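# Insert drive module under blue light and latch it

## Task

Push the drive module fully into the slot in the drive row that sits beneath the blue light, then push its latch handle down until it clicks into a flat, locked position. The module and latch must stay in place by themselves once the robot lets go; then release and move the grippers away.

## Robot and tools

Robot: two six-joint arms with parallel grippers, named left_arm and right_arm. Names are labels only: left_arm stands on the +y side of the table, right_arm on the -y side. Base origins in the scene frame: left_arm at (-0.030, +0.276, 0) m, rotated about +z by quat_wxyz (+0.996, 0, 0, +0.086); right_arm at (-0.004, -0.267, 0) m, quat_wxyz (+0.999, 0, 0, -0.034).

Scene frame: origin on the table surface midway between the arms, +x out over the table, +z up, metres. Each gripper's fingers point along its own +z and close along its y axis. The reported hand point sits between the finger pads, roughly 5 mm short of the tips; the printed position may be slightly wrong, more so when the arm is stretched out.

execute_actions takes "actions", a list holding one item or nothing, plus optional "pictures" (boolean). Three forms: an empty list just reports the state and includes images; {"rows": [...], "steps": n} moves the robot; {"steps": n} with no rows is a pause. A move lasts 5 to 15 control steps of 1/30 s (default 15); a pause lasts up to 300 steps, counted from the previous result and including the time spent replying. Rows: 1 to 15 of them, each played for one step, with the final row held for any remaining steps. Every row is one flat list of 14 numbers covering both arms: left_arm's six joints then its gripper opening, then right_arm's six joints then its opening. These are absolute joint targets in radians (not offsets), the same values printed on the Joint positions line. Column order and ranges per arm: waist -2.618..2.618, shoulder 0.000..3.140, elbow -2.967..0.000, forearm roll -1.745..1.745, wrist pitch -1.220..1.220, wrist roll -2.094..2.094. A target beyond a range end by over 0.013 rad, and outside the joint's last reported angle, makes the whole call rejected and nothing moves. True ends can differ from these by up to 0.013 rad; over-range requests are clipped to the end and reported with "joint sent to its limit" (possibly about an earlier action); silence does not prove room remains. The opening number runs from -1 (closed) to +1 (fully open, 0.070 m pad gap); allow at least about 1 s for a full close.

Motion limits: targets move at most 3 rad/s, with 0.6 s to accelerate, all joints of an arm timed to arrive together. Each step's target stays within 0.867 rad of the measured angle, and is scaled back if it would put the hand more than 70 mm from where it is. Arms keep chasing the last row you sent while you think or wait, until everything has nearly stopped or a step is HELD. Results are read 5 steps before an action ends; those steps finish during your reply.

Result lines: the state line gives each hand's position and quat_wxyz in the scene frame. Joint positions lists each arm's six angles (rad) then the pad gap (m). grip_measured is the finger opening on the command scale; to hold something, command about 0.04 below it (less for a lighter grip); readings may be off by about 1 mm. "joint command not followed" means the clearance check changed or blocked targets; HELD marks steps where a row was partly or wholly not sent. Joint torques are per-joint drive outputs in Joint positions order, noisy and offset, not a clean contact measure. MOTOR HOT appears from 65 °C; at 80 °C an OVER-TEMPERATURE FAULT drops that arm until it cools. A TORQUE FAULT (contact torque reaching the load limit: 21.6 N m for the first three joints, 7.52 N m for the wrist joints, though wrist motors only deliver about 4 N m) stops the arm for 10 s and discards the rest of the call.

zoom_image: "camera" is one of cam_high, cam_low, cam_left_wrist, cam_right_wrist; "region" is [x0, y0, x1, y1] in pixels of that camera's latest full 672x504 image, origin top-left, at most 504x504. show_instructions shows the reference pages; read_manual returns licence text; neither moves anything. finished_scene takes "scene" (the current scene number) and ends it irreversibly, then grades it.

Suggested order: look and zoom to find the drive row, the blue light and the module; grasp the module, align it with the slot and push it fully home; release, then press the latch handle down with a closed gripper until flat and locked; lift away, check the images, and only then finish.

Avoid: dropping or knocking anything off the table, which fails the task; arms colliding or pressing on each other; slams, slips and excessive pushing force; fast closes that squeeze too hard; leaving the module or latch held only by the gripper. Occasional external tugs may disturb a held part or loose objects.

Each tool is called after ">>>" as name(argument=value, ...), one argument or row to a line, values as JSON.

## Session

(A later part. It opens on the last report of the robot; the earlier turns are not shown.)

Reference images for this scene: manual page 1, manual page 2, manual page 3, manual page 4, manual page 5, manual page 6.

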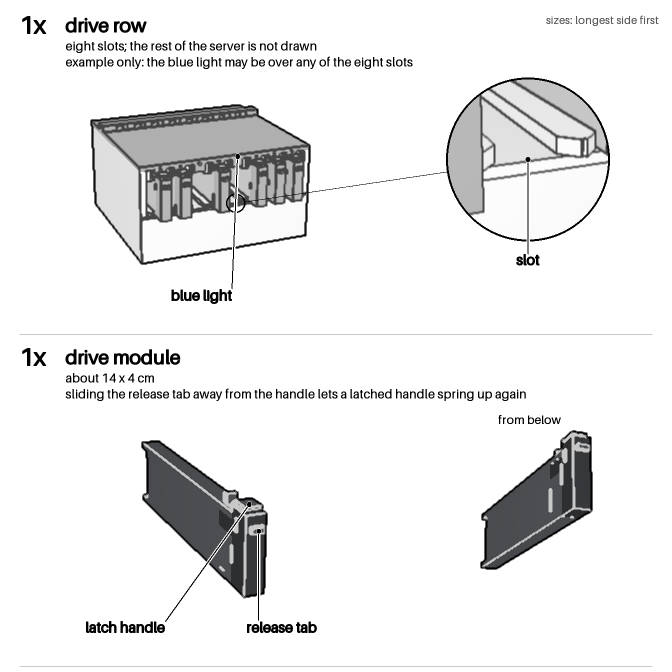

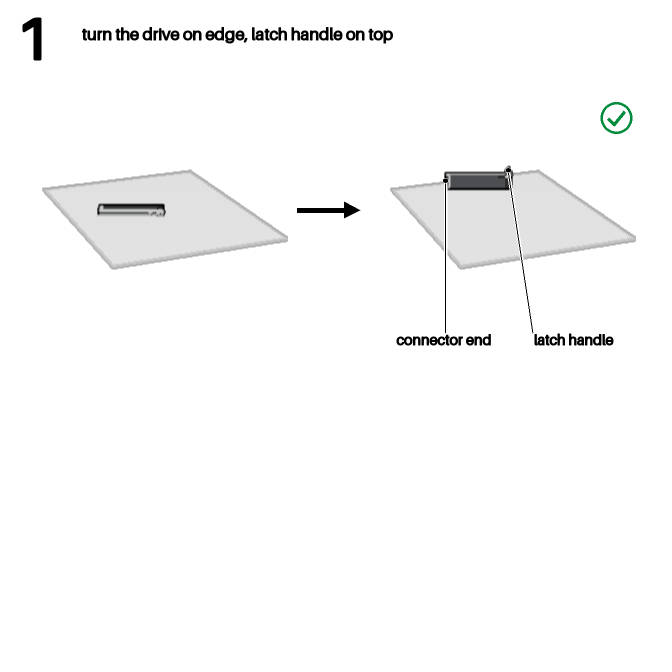

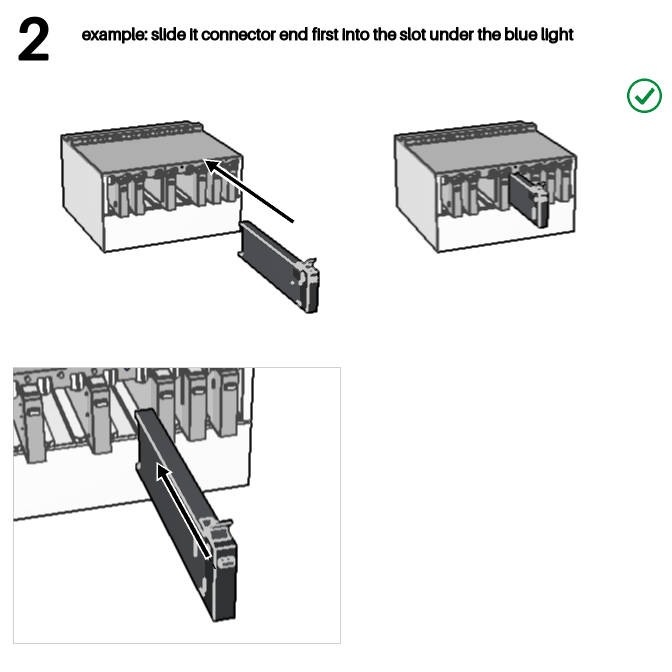

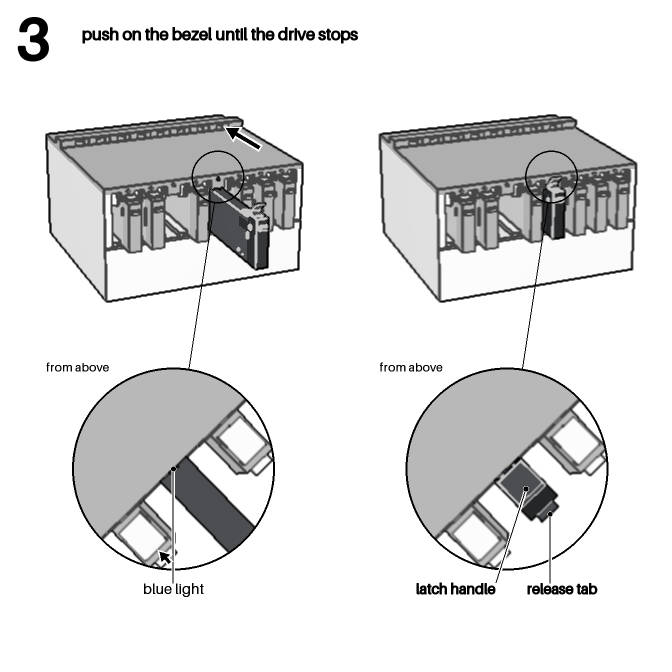

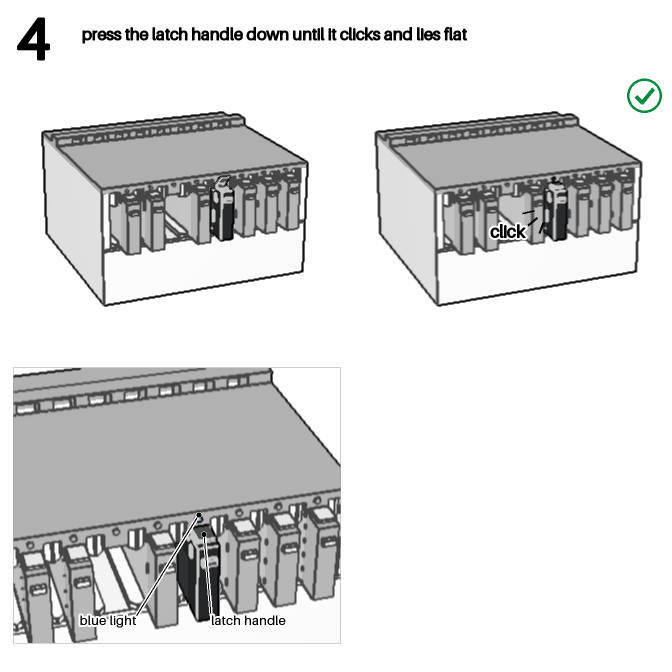

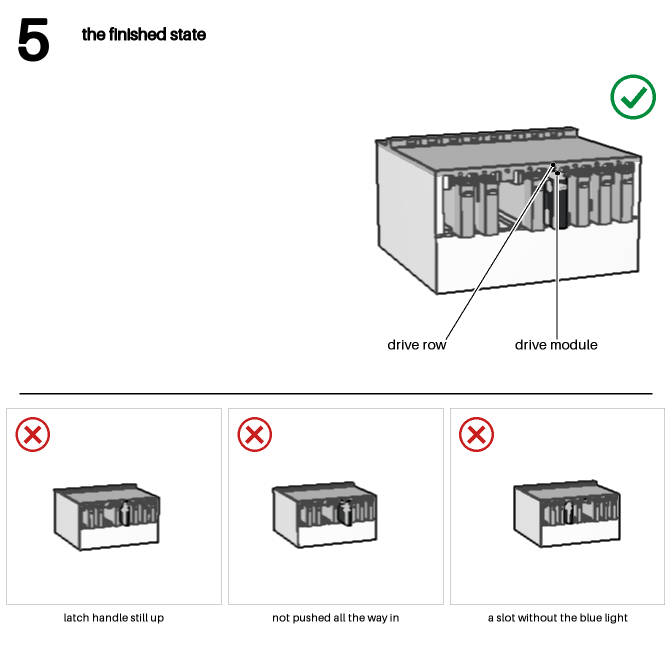

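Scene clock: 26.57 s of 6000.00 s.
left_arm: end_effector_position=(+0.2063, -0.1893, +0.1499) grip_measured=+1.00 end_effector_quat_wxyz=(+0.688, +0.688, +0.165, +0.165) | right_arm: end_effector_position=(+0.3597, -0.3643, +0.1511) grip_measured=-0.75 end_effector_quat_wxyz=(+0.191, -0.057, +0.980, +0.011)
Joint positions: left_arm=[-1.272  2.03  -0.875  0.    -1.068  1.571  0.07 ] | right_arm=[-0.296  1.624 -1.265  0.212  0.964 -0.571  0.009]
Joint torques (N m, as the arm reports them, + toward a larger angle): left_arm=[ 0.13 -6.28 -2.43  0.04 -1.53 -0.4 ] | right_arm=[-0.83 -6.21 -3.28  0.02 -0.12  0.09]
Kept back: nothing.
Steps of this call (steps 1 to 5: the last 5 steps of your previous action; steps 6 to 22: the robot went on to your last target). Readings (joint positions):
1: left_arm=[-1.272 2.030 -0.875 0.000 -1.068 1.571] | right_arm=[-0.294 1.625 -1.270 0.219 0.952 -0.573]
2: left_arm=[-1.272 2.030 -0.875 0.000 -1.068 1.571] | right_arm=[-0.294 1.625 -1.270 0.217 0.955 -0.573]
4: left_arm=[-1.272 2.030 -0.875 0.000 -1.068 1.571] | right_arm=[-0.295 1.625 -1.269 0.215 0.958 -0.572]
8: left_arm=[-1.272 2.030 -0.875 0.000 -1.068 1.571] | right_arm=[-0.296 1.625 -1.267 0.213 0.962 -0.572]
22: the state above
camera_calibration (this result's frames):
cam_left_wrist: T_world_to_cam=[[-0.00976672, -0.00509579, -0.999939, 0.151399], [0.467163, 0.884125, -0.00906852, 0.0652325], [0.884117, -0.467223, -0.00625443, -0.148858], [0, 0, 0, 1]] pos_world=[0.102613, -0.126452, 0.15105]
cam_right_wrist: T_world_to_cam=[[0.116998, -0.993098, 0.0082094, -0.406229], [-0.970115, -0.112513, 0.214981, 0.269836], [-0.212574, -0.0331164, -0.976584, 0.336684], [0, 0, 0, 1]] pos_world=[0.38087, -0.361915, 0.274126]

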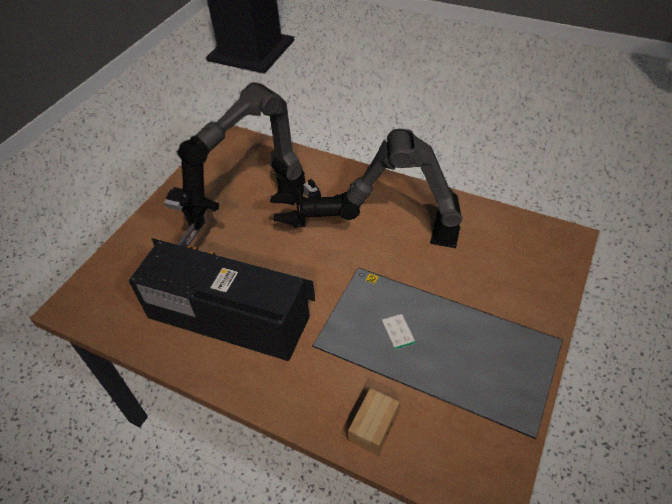

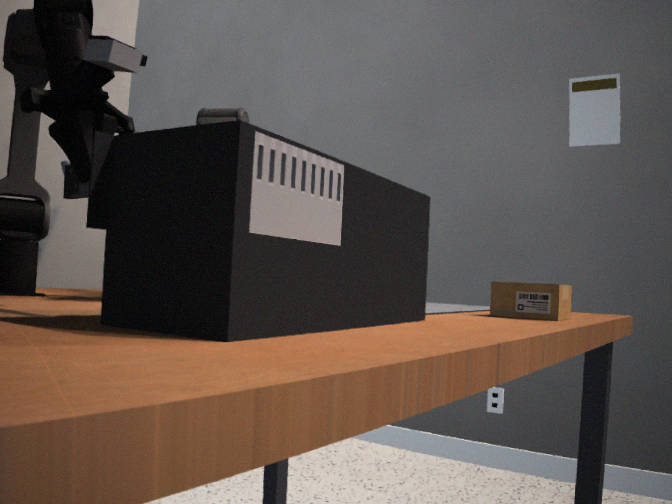

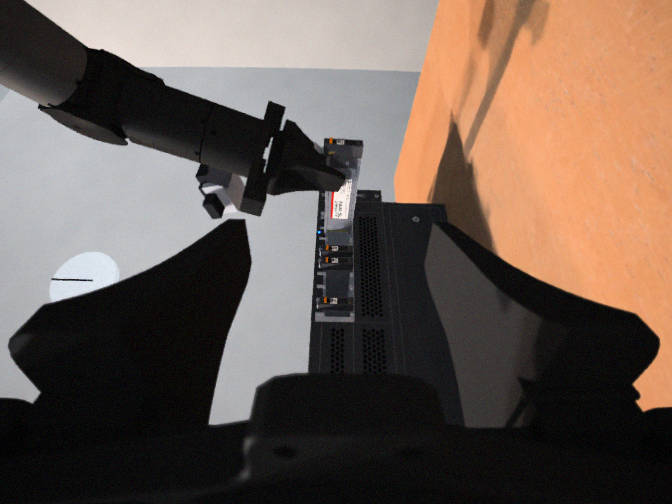

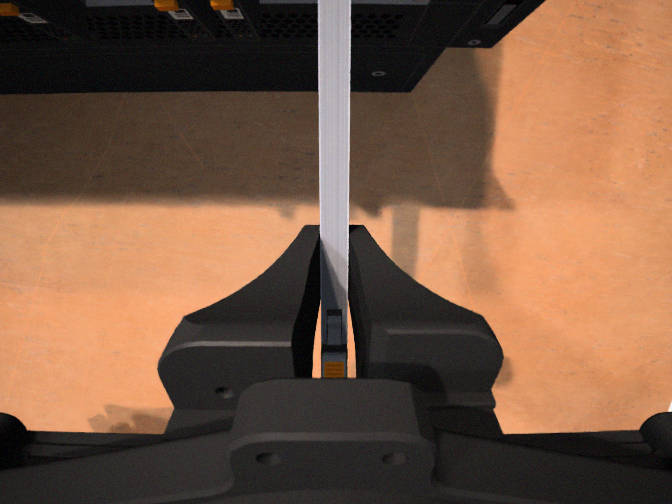

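>>> execute_actions(
  actions=[
    {"rows":[[-1.272,2.03,-0.875,0,-1.068,1.571,1,-0.2979,1.6243,-1.265,0.2116,0.9725,-0.5727,-0.82],[-1.272,2.03,-0.875,0,-1.068,1.571,1,-0.2979,1.6243,-1.265,0.2116,0.9725,-0.5727,-0.82],[-1.272,2.03,-0.875,0,-1.068,1.571,1,-0.2979,1.6243,-1.265,0.2116,0.9725,-0.5727,-0.82],[-1.272,2.03,-0.875,0,-1.068,1.571,1,-0.2939,1.6338,-1.2775,0.2097,0.9747,-0.5675,-0.82],[-1.272,2.03,-0.875,0,-1.068,1.571,1,-0.2939,1.6338,-1.2775,0.2097,0.9747,-0.5675,-0.82],[-1.272,2.03,-0.875,0,-1.068,1.571,1,-0.2899,1.6433,-1.29,0.2078,0.9769,-0.5623,-0.82],[-1.272,2.03,-0.875,0,-1.068,1.571,1,-0.2899,1.6433,-1.29,0.2078,0.9769,-0.5623,-0.82],[-1.272,2.03,-0.875,0,-1.068,1.571,1,-0.2858,1.6529,-1.3024,0.2058,0.979,-0.5571,-0.82],[-1.272,2.03,-0.875,0,-1.068,1.571,1,-0.2858,1.6529,-1.3024,0.2058,0.979,-0.5571,-0.82],[-1.272,2.03,-0.875,0,-1.068,1.571,1,-0.2818,1.6624,-1.3149,0.2039,0.9812,-0.5519,-0.82]],"steps":15},
  ],
)

>>> execute_actions(
  actions=[
    {"steps":5},
  ],
  pictures=true,
)

>>> zoom_image(
  camera="cam_left_wrist",
  region=[270,130,400,260],
)

>>> zoom_image(
  camera="cam_right_wrist",
  region=[240,0,440,100],
)

Scene clock: 27.27 s of 6000.00 s.
left_arm: end_effector_position=(+0.2063, -0.1893, +0.1499) grip_measured=+1.00 end_effector_quat_wxyz=(+0.688, +0.688, +0.165, +0.165) | right_arm: end_effector_position=(+0.3651, -0.3638, +0.1504) grip_measured=-0.75 end_effector_quat_wxyz=(+0.184, -0.058, +0.981, +0.013)
Joint positions: left_arm=[-1.272  2.03  -0.875  0.    -1.068  1.571  0.07 ] | right_arm=[-0.287  1.651 -1.3    0.203  0.984 -0.557  0.009]
Joint torques (N m, as the arm reports them, + toward a larger angle): left_arm=[ 0.15 -6.09 -2.61  0.06 -1.54 -0.38] | right_arm=[ 2.02 -4.87 -5.96  0.61 -1.31 -0.01]
Steps of this call (steps 1 to 11: the robot went on to your last target; steps 12 to 21: the first 10 steps of this action). Readings (joint positions):
12: left_arm=[-1.272 2.030 -0.875 0.000 -1.068 1.571] | right_arm=[-0.296 1.624 -1.265 0.212 0.965 -0.571]
13: left_arm=[-1.272 2.030 -0.875 0.000 -1.068 1.571] | right_arm=[-0.297 1.624 -1.265 0.212 0.967 -0.571]
15: left_arm=[-1.272 2.030 -0.875 0.000 -1.068 1.571] | right_arm=[-0.298 1.624 -1.265 0.211 0.974 -0.571]
19: left_arm=[-1.272 2.030 -0.875 0.000 -1.068 1.571] | right_arm=[-0.291 1.642 -1.288 0.208 0.977 -0.562]
21: the state above

Scene clock: 27.43 s of 6000.00 s.
left_arm: end_effector_position=(+0.2063, -0.1893, +0.1499) grip_measured=+1.00 end_effector_quat_wxyz=(+0.688, +0.688, +0.165, +0.165) | right_arm: end_effector_position=(+0.3660, -0.3637, +0.1488) grip_measured=-0.75 end_effector_quat_wxyz=(+0.179, -0.058, +0.982, +0.013)
Joint positions: left_arm=[-1.272  2.03  -0.875  0.    -1.068  1.571  0.07 ] | right_arm=[-0.284  1.662 -1.31   0.197  0.994 -0.551  0.009]
Joint torques (N m, as the arm reports them, + toward a larger angle): left_arm=[ 0.19 -6.22 -2.33  0.03 -1.54 -0.39] | right_arm=[ 3.55 -5.25 -7.74  1.67 -3.1  -0.1 ]
Kept back: nothing.
Steps of this call (steps 1 to 5: the last 5 steps of your previous action). Readings (joint positions):
1: left_arm=[-1.272 2.030 -0.875 0.000 -1.068 1.571] | right_arm=[-0.286 1.656 -1.305 0.200 0.989 -0.554]
2: left_arm=[-1.272 2.030 -0.875 0.000 -1.068 1.571] | right_arm=[-0.284 1.661 -1.310 0.198 0.994 -0.552]
4: left_arm=[-1.272 2.030 -0.875 0.000 -1.068 1.571] | right_arm=[-0.284 1.662 -1.310 0.197 0.994 -0.551]
5: the state above
camera_calibration (this result's frames):
cam_left_wrist: T_world_to_cam=[[-0.0097666, -0.0050958, -0.999939, 0.151399], [0.467163, 0.884125, -0.00906847, 0.0652325], [0.884117, -0.467224, -0.00625432, -0.148858], [0, 0, 0, 1]] pos_world=[0.102613, -0.126452, 0.15105]
cam_right_wrist: T_world_to_cam=[[0.120263, -0.99274, 0.00193483, -0.406407], [-0.964056, -0.116322, 0.238881, 0.26935], [-0.236922, -0.0305938, -0.971047, 0.344778], [0, 0, 0, 1]] pos_world=[0.39023, -0.361577, 0.27124]

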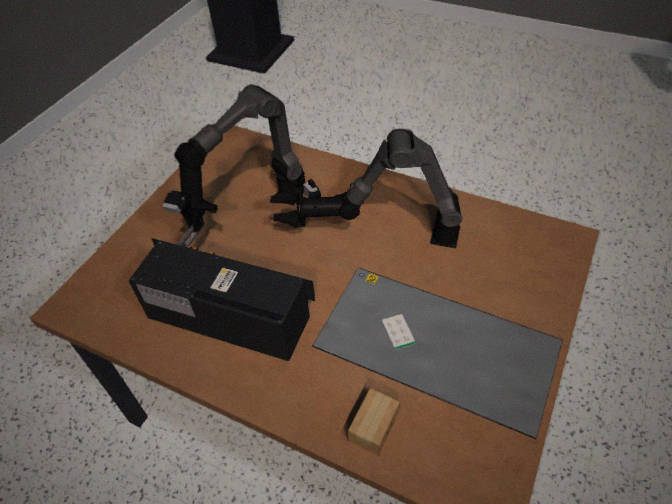

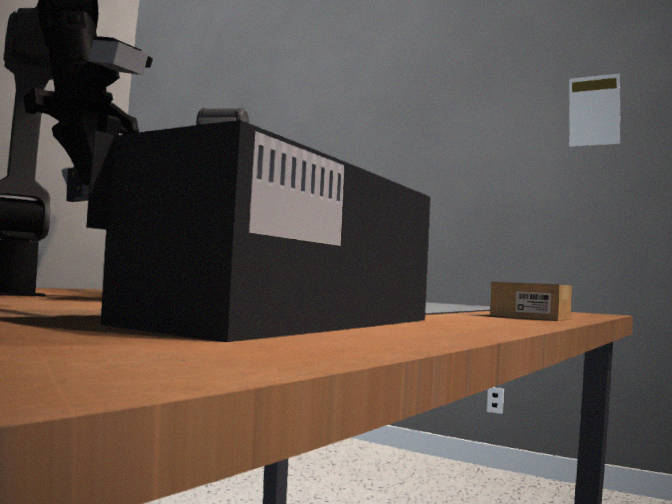

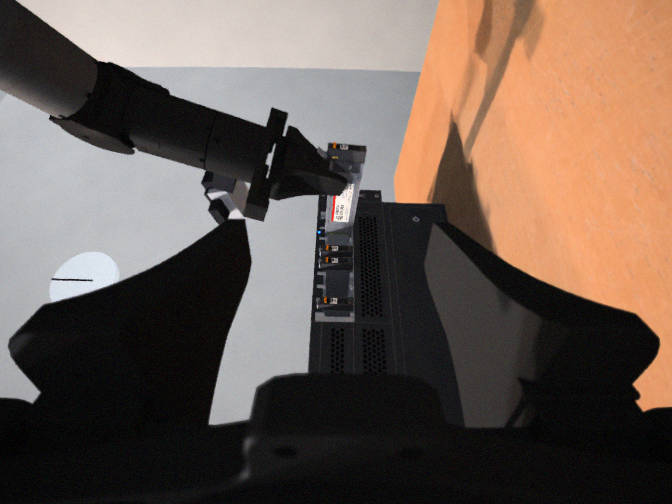

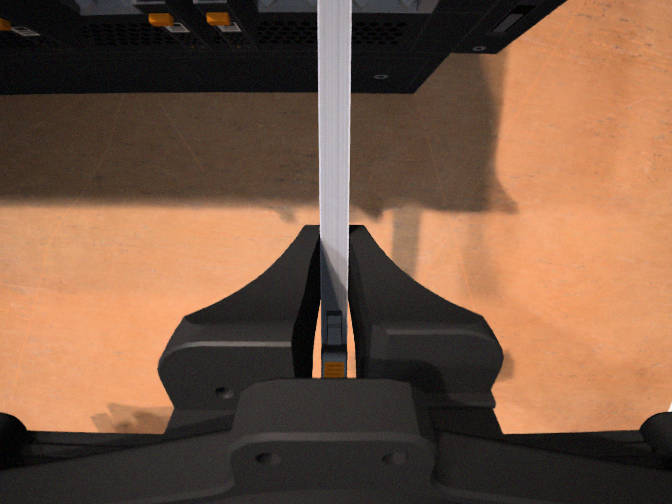

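Region (270, 130, 400, 260) of cam_left_wrist's 672x504 image, scaled by 3.877, with more detail than that image has.

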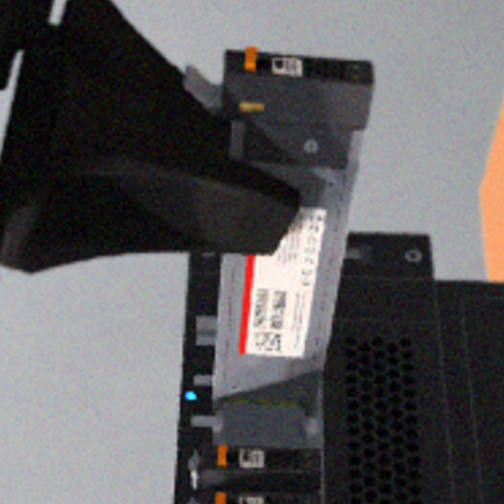

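Region (240, 0, 440, 100) of cam_right_wrist's 672x504 image, scaled by 2.520, with more detail than that image has.

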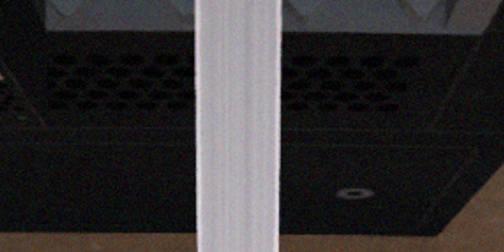

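>>> execute_actions(
  actions=[
    {"rows":[[-1.272,2.03,-0.875,0,-1.068,1.571,1,-0.2979,1.622,-1.281,0.2116,0.992,-0.5727,-0.82]],"steps":15},
  ],
)

>>> execute_actions(
  actions=[
    {"steps":22},
  ],
  pictures=true,
)

>>> zoom_image(
  camera="cam_left_wrist",
  region=[270,130,400,260],
)

Scene clock: 27.93 s of 6000.00 s.
left_arm: end_effector_position=(+0.2063, -0.1893, +0.1499) grip_measured=+1.00 end_effector_quat_wxyz=(+0.688, +0.688, +0.165, +0.165) | right_arm: end_effector_position=(+0.3620, -0.3632, +0.1585) grip_measured=-0.75 end_effector_quat_wxyz=(+0.196, -0.059, +0.979, +0.012)
Joint positions: left_arm=[-1.272  2.03  -0.875  0.    -1.068  1.571  0.07 ] | right_arm=[-0.295  1.62  -1.286  0.218  0.98  -0.574  0.009]
Joint torques (N m, as the arm reports them, + toward a larger angle): left_arm=[ 0.21 -6.09 -2.47  0.05 -1.53 -0.38] | right_arm=[-0.78 -4.74 -3.29  0.04 -0.19  0.08]
Steps of this call (steps 1 to 5: the robot went on to your last target; steps 6 to 15: the first 10 steps of this action). Readings (joint positions):
6: left_arm=[-1.272 2.030 -0.875 0.000 -1.068 1.571] | right_arm=[-0.284 1.662 -1.311 0.199 0.994 -0.551]
7: left_arm=[-1.272 2.030 -0.875 0.000 -1.068 1.571] | right_arm=[-0.284 1.661 -1.310 0.200 0.995 -0.552]
9: left_arm=[-1.272 2.030 -0.875 0.000 -1.068 1.571] | right_arm=[-0.291 1.641 -1.296 0.212 0.980 -0.565]
13: left_arm=[-1.272 2.030 -0.875 0.000 -1.068 1.571] | right_arm=[-0.295 1.620 -1.288 0.220 0.975 -0.574]
15: the state above

Scene clock: 28.67 s of 6000.00 s.
left_arm: end_effector_position=(+0.2063, -0.1893, +0.1499) grip_measured=+1.00 end_effector_quat_wxyz=(+0.688, +0.688, +0.165, +0.165) | right_arm: end_effector_position=(+0.3581, -0.3636, +0.1552) grip_measured=-0.75 end_effector_quat_wxyz=(+0.187, -0.059, +0.980, +0.013)
Joint positions: left_arm=[-1.272  2.03  -0.875  0.    -1.068  1.571  0.07 ] | right_arm=[-0.298  1.622 -1.281  0.212  0.992 -0.573  0.009]
Joint torques (N m, as the arm reports them, + toward a larger angle): left_arm=[ 0.21 -6.22 -2.45  0.05 -1.53 -0.4 ] | right_arm=[-0.96 -4.99 -3.2   0.04 -0.12  0.07]
Kept back: nothing.
Steps of this call (steps 1 to 5: the last 5 steps of your previous action; steps 6 to 22: the robot went on to your last target). Readings (joint positions):
1: left_arm=[-1.272 2.030 -0.875 0.000 -1.068 1.571] | right_arm=[-0.296 1.620 -1.285 0.217 0.983 -0.574]
2: left_arm=[-1.272 2.030 -0.875 0.000 -1.068 1.571] | right_arm=[-0.296 1.621 -1.284 0.215 0.984 -0.574]
4: left_arm=[-1.272 2.030 -0.875 0.000 -1.068 1.571] | right_arm=[-0.297 1.621 -1.283 0.214 0.987 -0.573]
8: left_arm=[-1.272 2.030 -0.875 0.000 -1.068 1.571] | right_arm=[-0.298 1.621 -1.282 0.213 0.990 -0.573]
22: the state above
camera_calibration (this result's frames):
cam_left_wrist: T_world_to_cam=[[-0.00976672, -0.00509593, -0.999939, 0.151399], [0.467163, 0.884125, -0.00906864, 0.0652325], [0.884117, -0.467223, -0.00625436, -0.148858], [0, 0, 0, 1]] pos_world=[0.102613, -0.126452, 0.15105]
cam_right_wrist: T_world_to_cam=[[0.122469, -0.992466, 0.00344308, -0.406294], [-0.967859, -0.118664, 0.221738, 0.263388], [-0.219658, -0.0304885, -0.9751, 0.34363], [0, 0, 0, 1]] pos_world=[0.380162, -0.361502, 0.27807]

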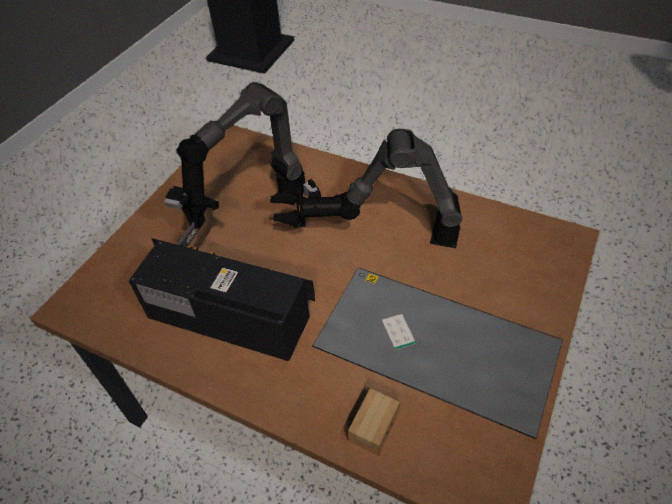

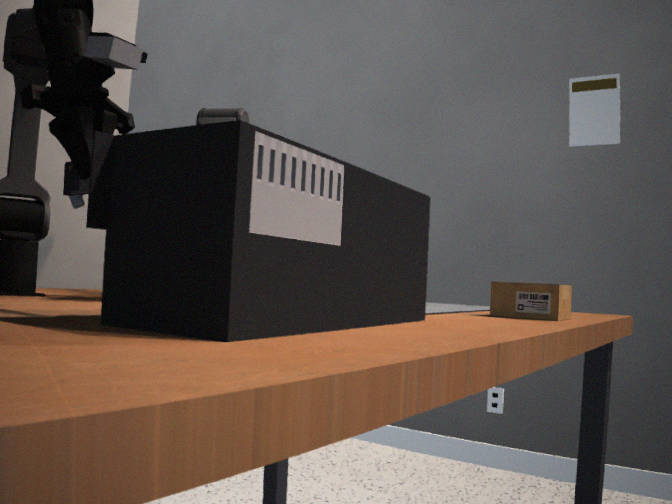

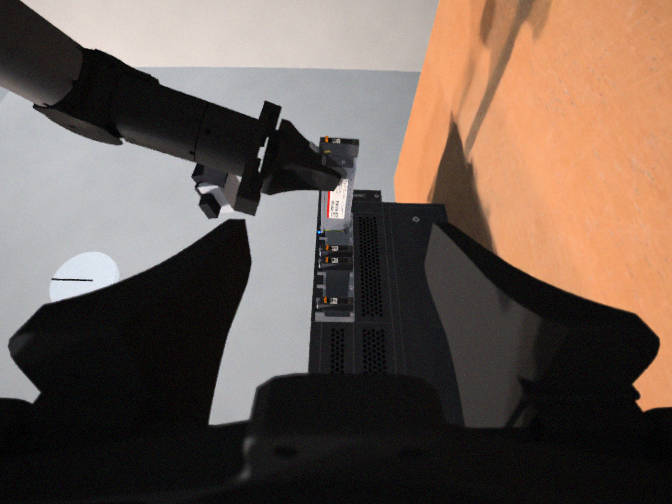

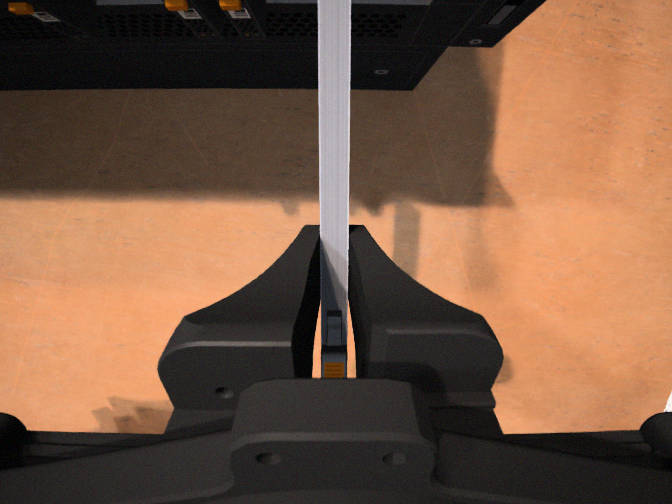

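Region (270, 130, 400, 260) of cam_left_wrist's 672x504 image, scaled by 3.877, with more detail than that image has.

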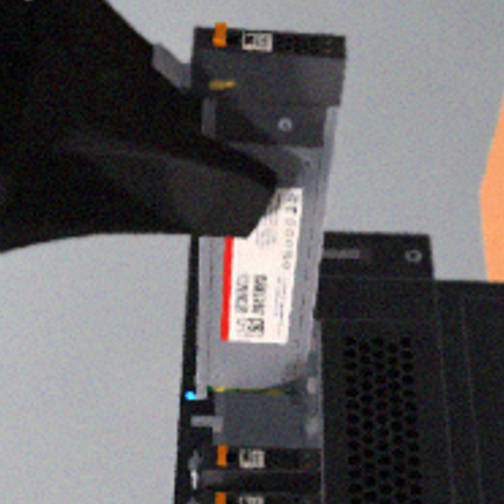

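>>> execute_actions(
  actions=[
    {"rows":[[-1.272,2.03,-0.875,0,-1.068,1.571,1,-0.297,1.641,-1.306,0.2078,1.0114,-0.565,-0.82]],"steps":12},
  ],
)

>>> execute_actions(
  actions=[
    {"steps":10},
  ],
  pictures=true,
)

>>> zoom_image(
  camera="cam_left_wrist",
  region=[270,130,400,260],
)

>>> zoom_image(
  camera="cam_right_wrist",
  region=[240,0,440,100],
)

Scene clock: 29.13 s of 6000.00 s.
left_arm: end_effector_position=(+0.2063, -0.1893, +0.1499) grip_measured=+1.00 end_effector_quat_wxyz=(+0.688, +0.688, +0.165, +0.165) | right_arm: end_effector_position=(+0.3600, -0.3646, +0.1535) grip_measured=-0.75 end_effector_quat_wxyz=(+0.179, -0.057, +0.982, +0.017)
Joint positions: left_arm=[-1.272  2.03  -0.875  0.    -1.068  1.571  0.07 ] | right_arm=[-0.298  1.643 -1.305  0.207  1.013 -0.564  0.009]
Joint torques (N m, as the arm reports them, + toward a larger angle): left_arm=[ 0.37 -6.17 -2.55  0.03 -1.53 -0.37] | right_arm=[ 0.46 -5.69 -4.49  0.1  -0.4  -0.06]
Steps of this call (steps 1 to 7: the robot went on to your last target; steps 8 to 14: the first 7 steps of this action). Readings (joint positions):
8: left_arm=[-1.272 2.030 -0.875 0.000 -1.068 1.571] | right_arm=[-0.298 1.622 -1.281 0.212 0.992 -0.573]
9: left_arm=[-1.272 2.030 -0.875 0.000 -1.068 1.571] | right_arm=[-0.298 1.624 -1.283 0.211 0.994 -0.572]
11: left_arm=[-1.272 2.030 -0.875 0.000 -1.068 1.571] | right_arm=[-0.298 1.639 -1.301 0.208 1.010 -0.566]
14: the state above

Scene clock: 29.47 s of 6000.00 s.
left_arm: end_effector_position=(+0.2063, -0.1893, +0.1499) grip_measured=+1.00 end_effector_quat_wxyz=(+0.688, +0.688, +0.165, +0.165) | right_arm: end_effector_position=(+0.3604, -0.3644, +0.1540) grip_measured=-0.75 end_effector_quat_wxyz=(+0.180, -0.057, +0.982, +0.016)
Joint positions: left_arm=[-1.272  2.03  -0.875  0.    -1.068  1.571  0.07 ] | right_arm=[-0.297  1.642 -1.306  0.207  1.012 -0.564  0.009]
Joint torques (N m, as the arm reports them, + toward a larger angle): left_arm=[ 0.32 -6.18 -2.4   0.06 -1.51 -0.38] | right_arm=[ 0.47 -6.22 -4.61  0.18 -0.38 -0.18]
Kept back: nothing.
Steps of this call (steps 1 to 5: the last 5 steps of your previous action; steps 6 to 10: the robot went on to your last target). Readings (joint positions):
1: left_arm=[-1.272 2.030 -0.875 0.000 -1.068 1.571] | right_arm=[-0.298 1.643 -1.305 0.207 1.013 -0.564]
2: left_arm=[-1.272 2.030 -0.875 0.000 -1.068 1.571] | right_arm=[-0.298 1.643 -1.305 0.207 1.013 -0.564]
4: left_arm=[-1.272 2.030 -0.875 0.000 -1.068 1.571] | right_arm=[-0.298 1.643 -1.305 0.207 1.012 -0.564]
8: left_arm=[-1.272 2.030 -0.875 0.000 -1.068 1.571] | right_arm=[-0.297 1.643 -1.305 0.207 1.012 -0.564]
10: the state above
camera_calibration (this result's frames):
cam_left_wrist: T_world_to_cam=[[-0.0097667, -0.00509587, -0.999939, 0.151399], [0.467163, 0.884125, -0.00906858, 0.0652325], [0.884117, -0.467223, -0.00625438, -0.148858], [0, 0, 0, 1]] pos_world=[0.102613, -0.126452, 0.15105]
cam_right_wrist: T_world_to_cam=[[0.120486, -0.992707, -0.00393024, -0.405677], [-0.96454, -0.118002, 0.236089, 0.262632], [-0.234831, -0.0246546, -0.971724, 0.350007], [0, 0, 0, 1]] pos_world=[0.38439, -0.363098, 0.276512]

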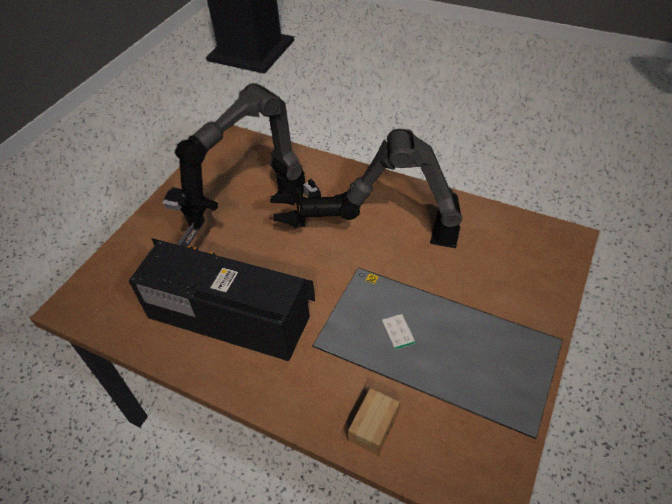

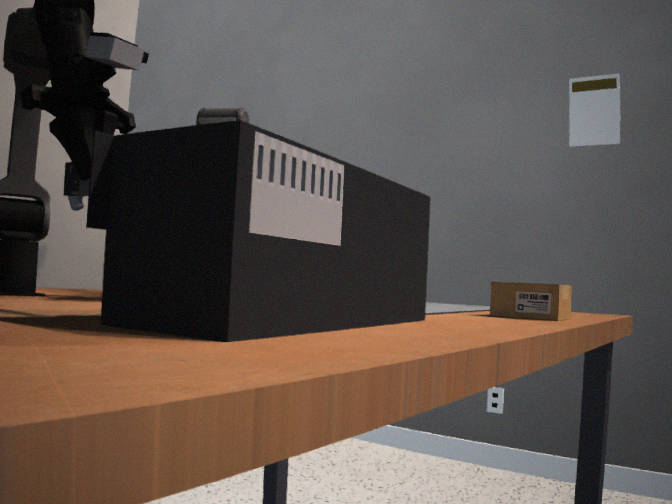

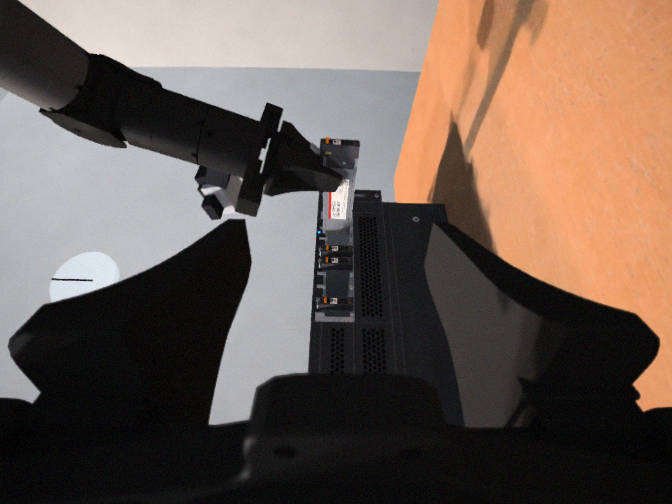

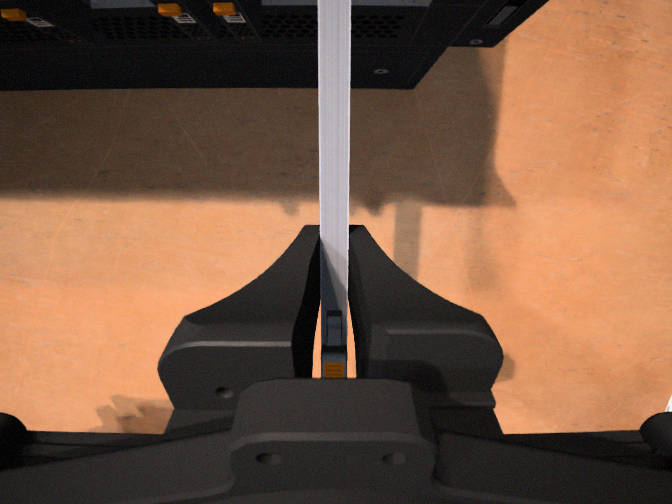

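Region (270, 130, 400, 260) of cam_left_wrist's 672x504 image, scaled by 3.877, with more detail than that image has.

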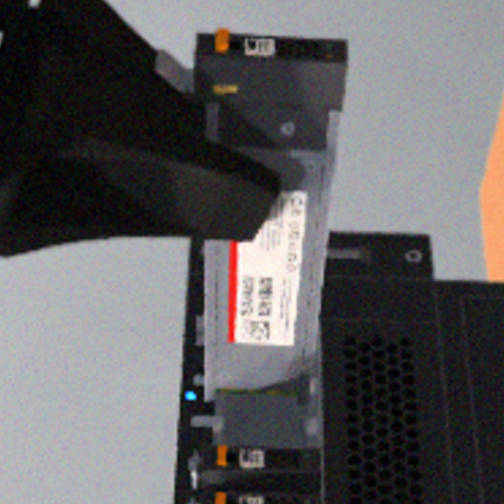

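Region (240, 0, 440, 100) of cam_right_wrist's 672x504 image, scaled by 2.520, with more detail than that image has.

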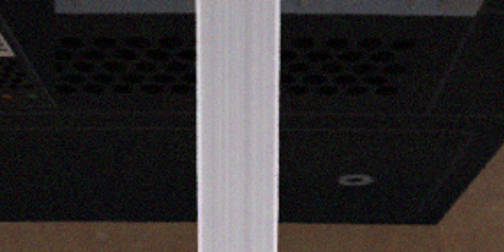

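Tip ≈205–315. Probe.

>>> execute_actions(
  actions=[
    {"rows":[[-1.272,2.03,-0.875,0,-1.068,1.571,1,-0.293,1.6505,-1.3185,0.2059,1.0136,-0.5598,-0.82],[-1.272,2.03,-0.875,0,-1.068,1.571,1,-0.293,1.6505,-1.3185,0.2059,1.0136,-0.5598,-0.82],[-1.272,2.03,-0.875,0,-1.068,1.571,1,-0.293,1.6505,-1.3185,0.2059,1.0136,-0.5598,-0.82],[-1.272,2.03,-0.875,0,-1.068,1.571,1,-0.289,1.66,-1.331,0.204,1.0157,-0.5546,-0.82],[-1.272,2.03,-0.875,0,-1.068,1.571,1,-0.289,1.66,-1.331,0.204,1.0157,-0.5546,-0.82],[-1.272,2.03,-0.875,0,-1.068,1.571,1,-0.289,1.66,-1.331,0.204,1.0157,-0.5546,-0.82],[-1.272,2.03,-0.875,0,-1.068,1.571,1,-0.285,1.6696,-1.3434,0.202,1.0179,-0.5494,-0.82]],"steps":15},
  ],
)

>>> execute_actions(
  actions=[
    {"steps":5},
  ],
  pictures=true,
)

>>> zoom_image(
  camera="cam_left_wrist",
  region=[270,130,400,260],
)

>>> zoom_image(
  camera="cam_right_wrist",
  region=[240,0,440,100],
)

Scene clock: 30.10 s of 6000.00 s.
left_arm: end_effector_position=(+0.2063, -0.1893, +0.1499) grip_measured=+1.00 end_effector_quat_wxyz=(+0.688, +0.688, +0.165, +0.165) | right_arm: end_effector_position=(+0.3659, -0.3640, +0.1534) grip_measured=-0.75 end_effector_quat_wxyz=(+0.173, -0.059, +0.983, +0.017)
Joint positions: left_arm=[-1.272  2.03  -0.875  0.    -1.068  1.571  0.07 ] | right_arm=[-0.287  1.668 -1.34   0.197  1.03  -0.549  0.009]
Joint torques (N m, as the arm reports them, + toward a larger angle): left_arm=[ 0.2  -6.12 -2.45  0.01 -1.53 -0.39] | right_arm=[ 2.85 -5.6  -6.73  1.24 -2.57 -0.03]
Steps of this call (steps 1 to 9: the robot went on to your last target; steps 10 to 19: the first 10 steps of this action). Readings (joint positions):
10: left_arm=[-1.272 2.030 -0.875 0.000 -1.068 1.571] | right_arm=[-0.297 1.641 -1.306 0.207 1.011 -0.565]
11: left_arm=[-1.272 2.030 -0.875 0.000 -1.068 1.571] | right_arm=[-0.296 1.642 -1.309 0.207 1.012 -0.564]
13: left_arm=[-1.272 2.030 -0.875 0.000 -1.068 1.571] | right_arm=[-0.293 1.649 -1.320 0.207 1.012 -0.561]
17: left_arm=[-1.272 2.030 -0.875 0.000 -1.068 1.571] | right_arm=[-0.289 1.660 -1.333 0.201 1.023 -0.554]
19: the state above

Scene clock: 30.27 s of 6000.00 s.
left_arm: end_effector_position=(+0.2063, -0.1893, +0.1499) grip_measured=+1.00 end_effector_quat_wxyz=(+0.688, +0.688, +0.165, +0.165) | right_arm: end_effector_position=(+0.3661, -0.3640, +0.1533) grip_measured=-0.75 end_effector_quat_wxyz=(+0.173, -0.059, +0.983, +0.017)
Joint positions: left_arm=[-1.272  2.03  -0.875  0.    -1.068  1.571  0.07 ] | right_arm=[-0.286  1.669 -1.34   0.197  1.029 -0.549  0.009]
Joint torques (N m, as the arm reports them, + toward a larger angle): left_arm=[ 0.38 -6.11 -2.44  0.03 -1.48 -0.38] | right_arm=[ 3.88 -4.77 -7.95  1.86 -3.46 -0.03]
Kept back: nothing.
Steps of this call (steps 1 to 5: the last 5 steps of your previous action). Readings (joint positions):
1: left_arm=[-1.272 2.030 -0.875 0.000 -1.068 1.571] | right_arm=[-0.287 1.669 -1.340 0.197 1.030 -0.549]
2: left_arm=[-1.272 2.030 -0.875 0.000 -1.068 1.571] | right_arm=[-0.287 1.669 -1.340 0.197 1.030 -0.549]
4: left_arm=[-1.272 2.030 -0.875 0.000 -1.068 1.571] | right_arm=[-0.286 1.669 -1.340 0.197 1.029 -0.549]
5: the state above
camera_calibration (this result's frames):
cam_left_wrist: T_world_to_cam=[[-0.00976656, -0.00509566, -0.999939, 0.151399], [0.467163, 0.884125, -0.00906832, 0.0652324], [0.884117, -0.467223, -0.00625436, -0.148858], [0, 0, 0, 1]] pos_world=[0.102613, -0.126452, 0.15105]
cam_right_wrist: T_world_to_cam=[[0.122982, -0.992396, -0.00497554, -0.406548], [-0.961074, -0.120348, 0.248703, 0.264291], [-0.247411, -0.0258043, -0.968567, 0.354359], [0, 0, 0, 1]] pos_world=[0.391674, -0.362506, 0.275467]

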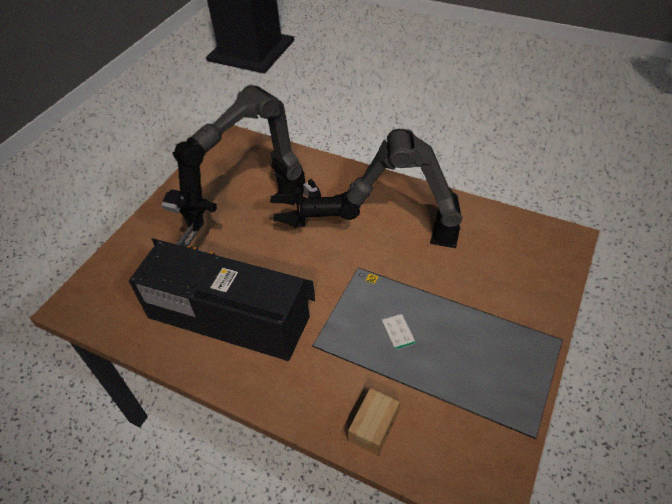

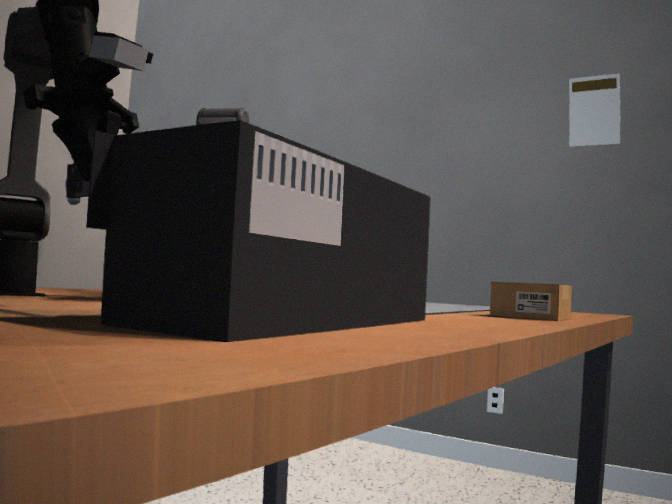

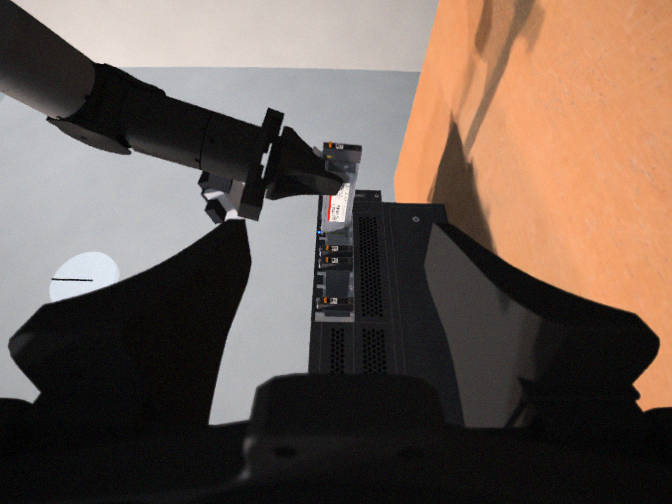

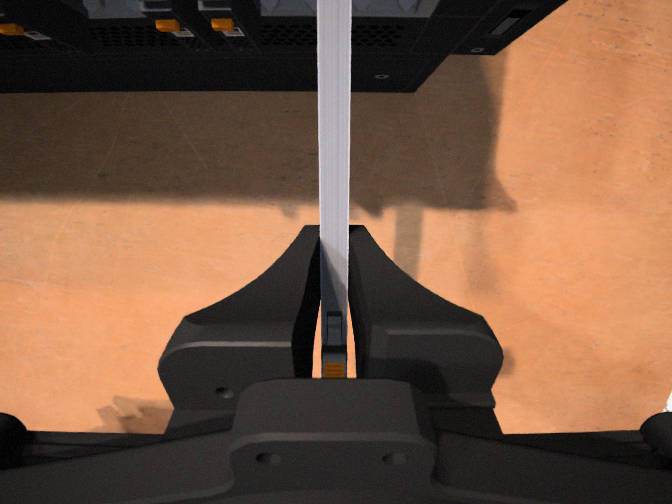

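Region (270, 130, 400, 260) of cam_left_wrist's 672x504 image, scaled by 3.877, with more detail than that image has.

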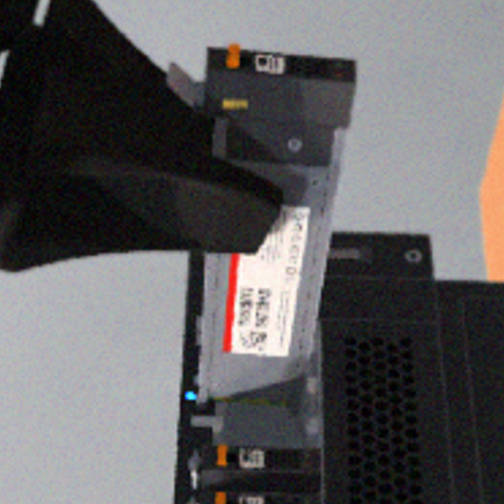

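Region (240, 0, 440, 100) of cam_right_wrist's 672x504 image, scaled by 2.520, with more detail than that image has.

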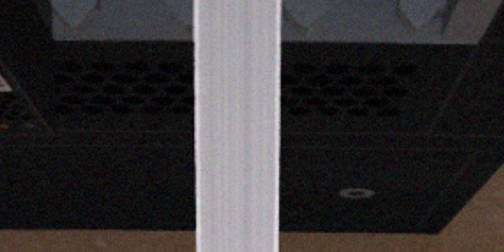

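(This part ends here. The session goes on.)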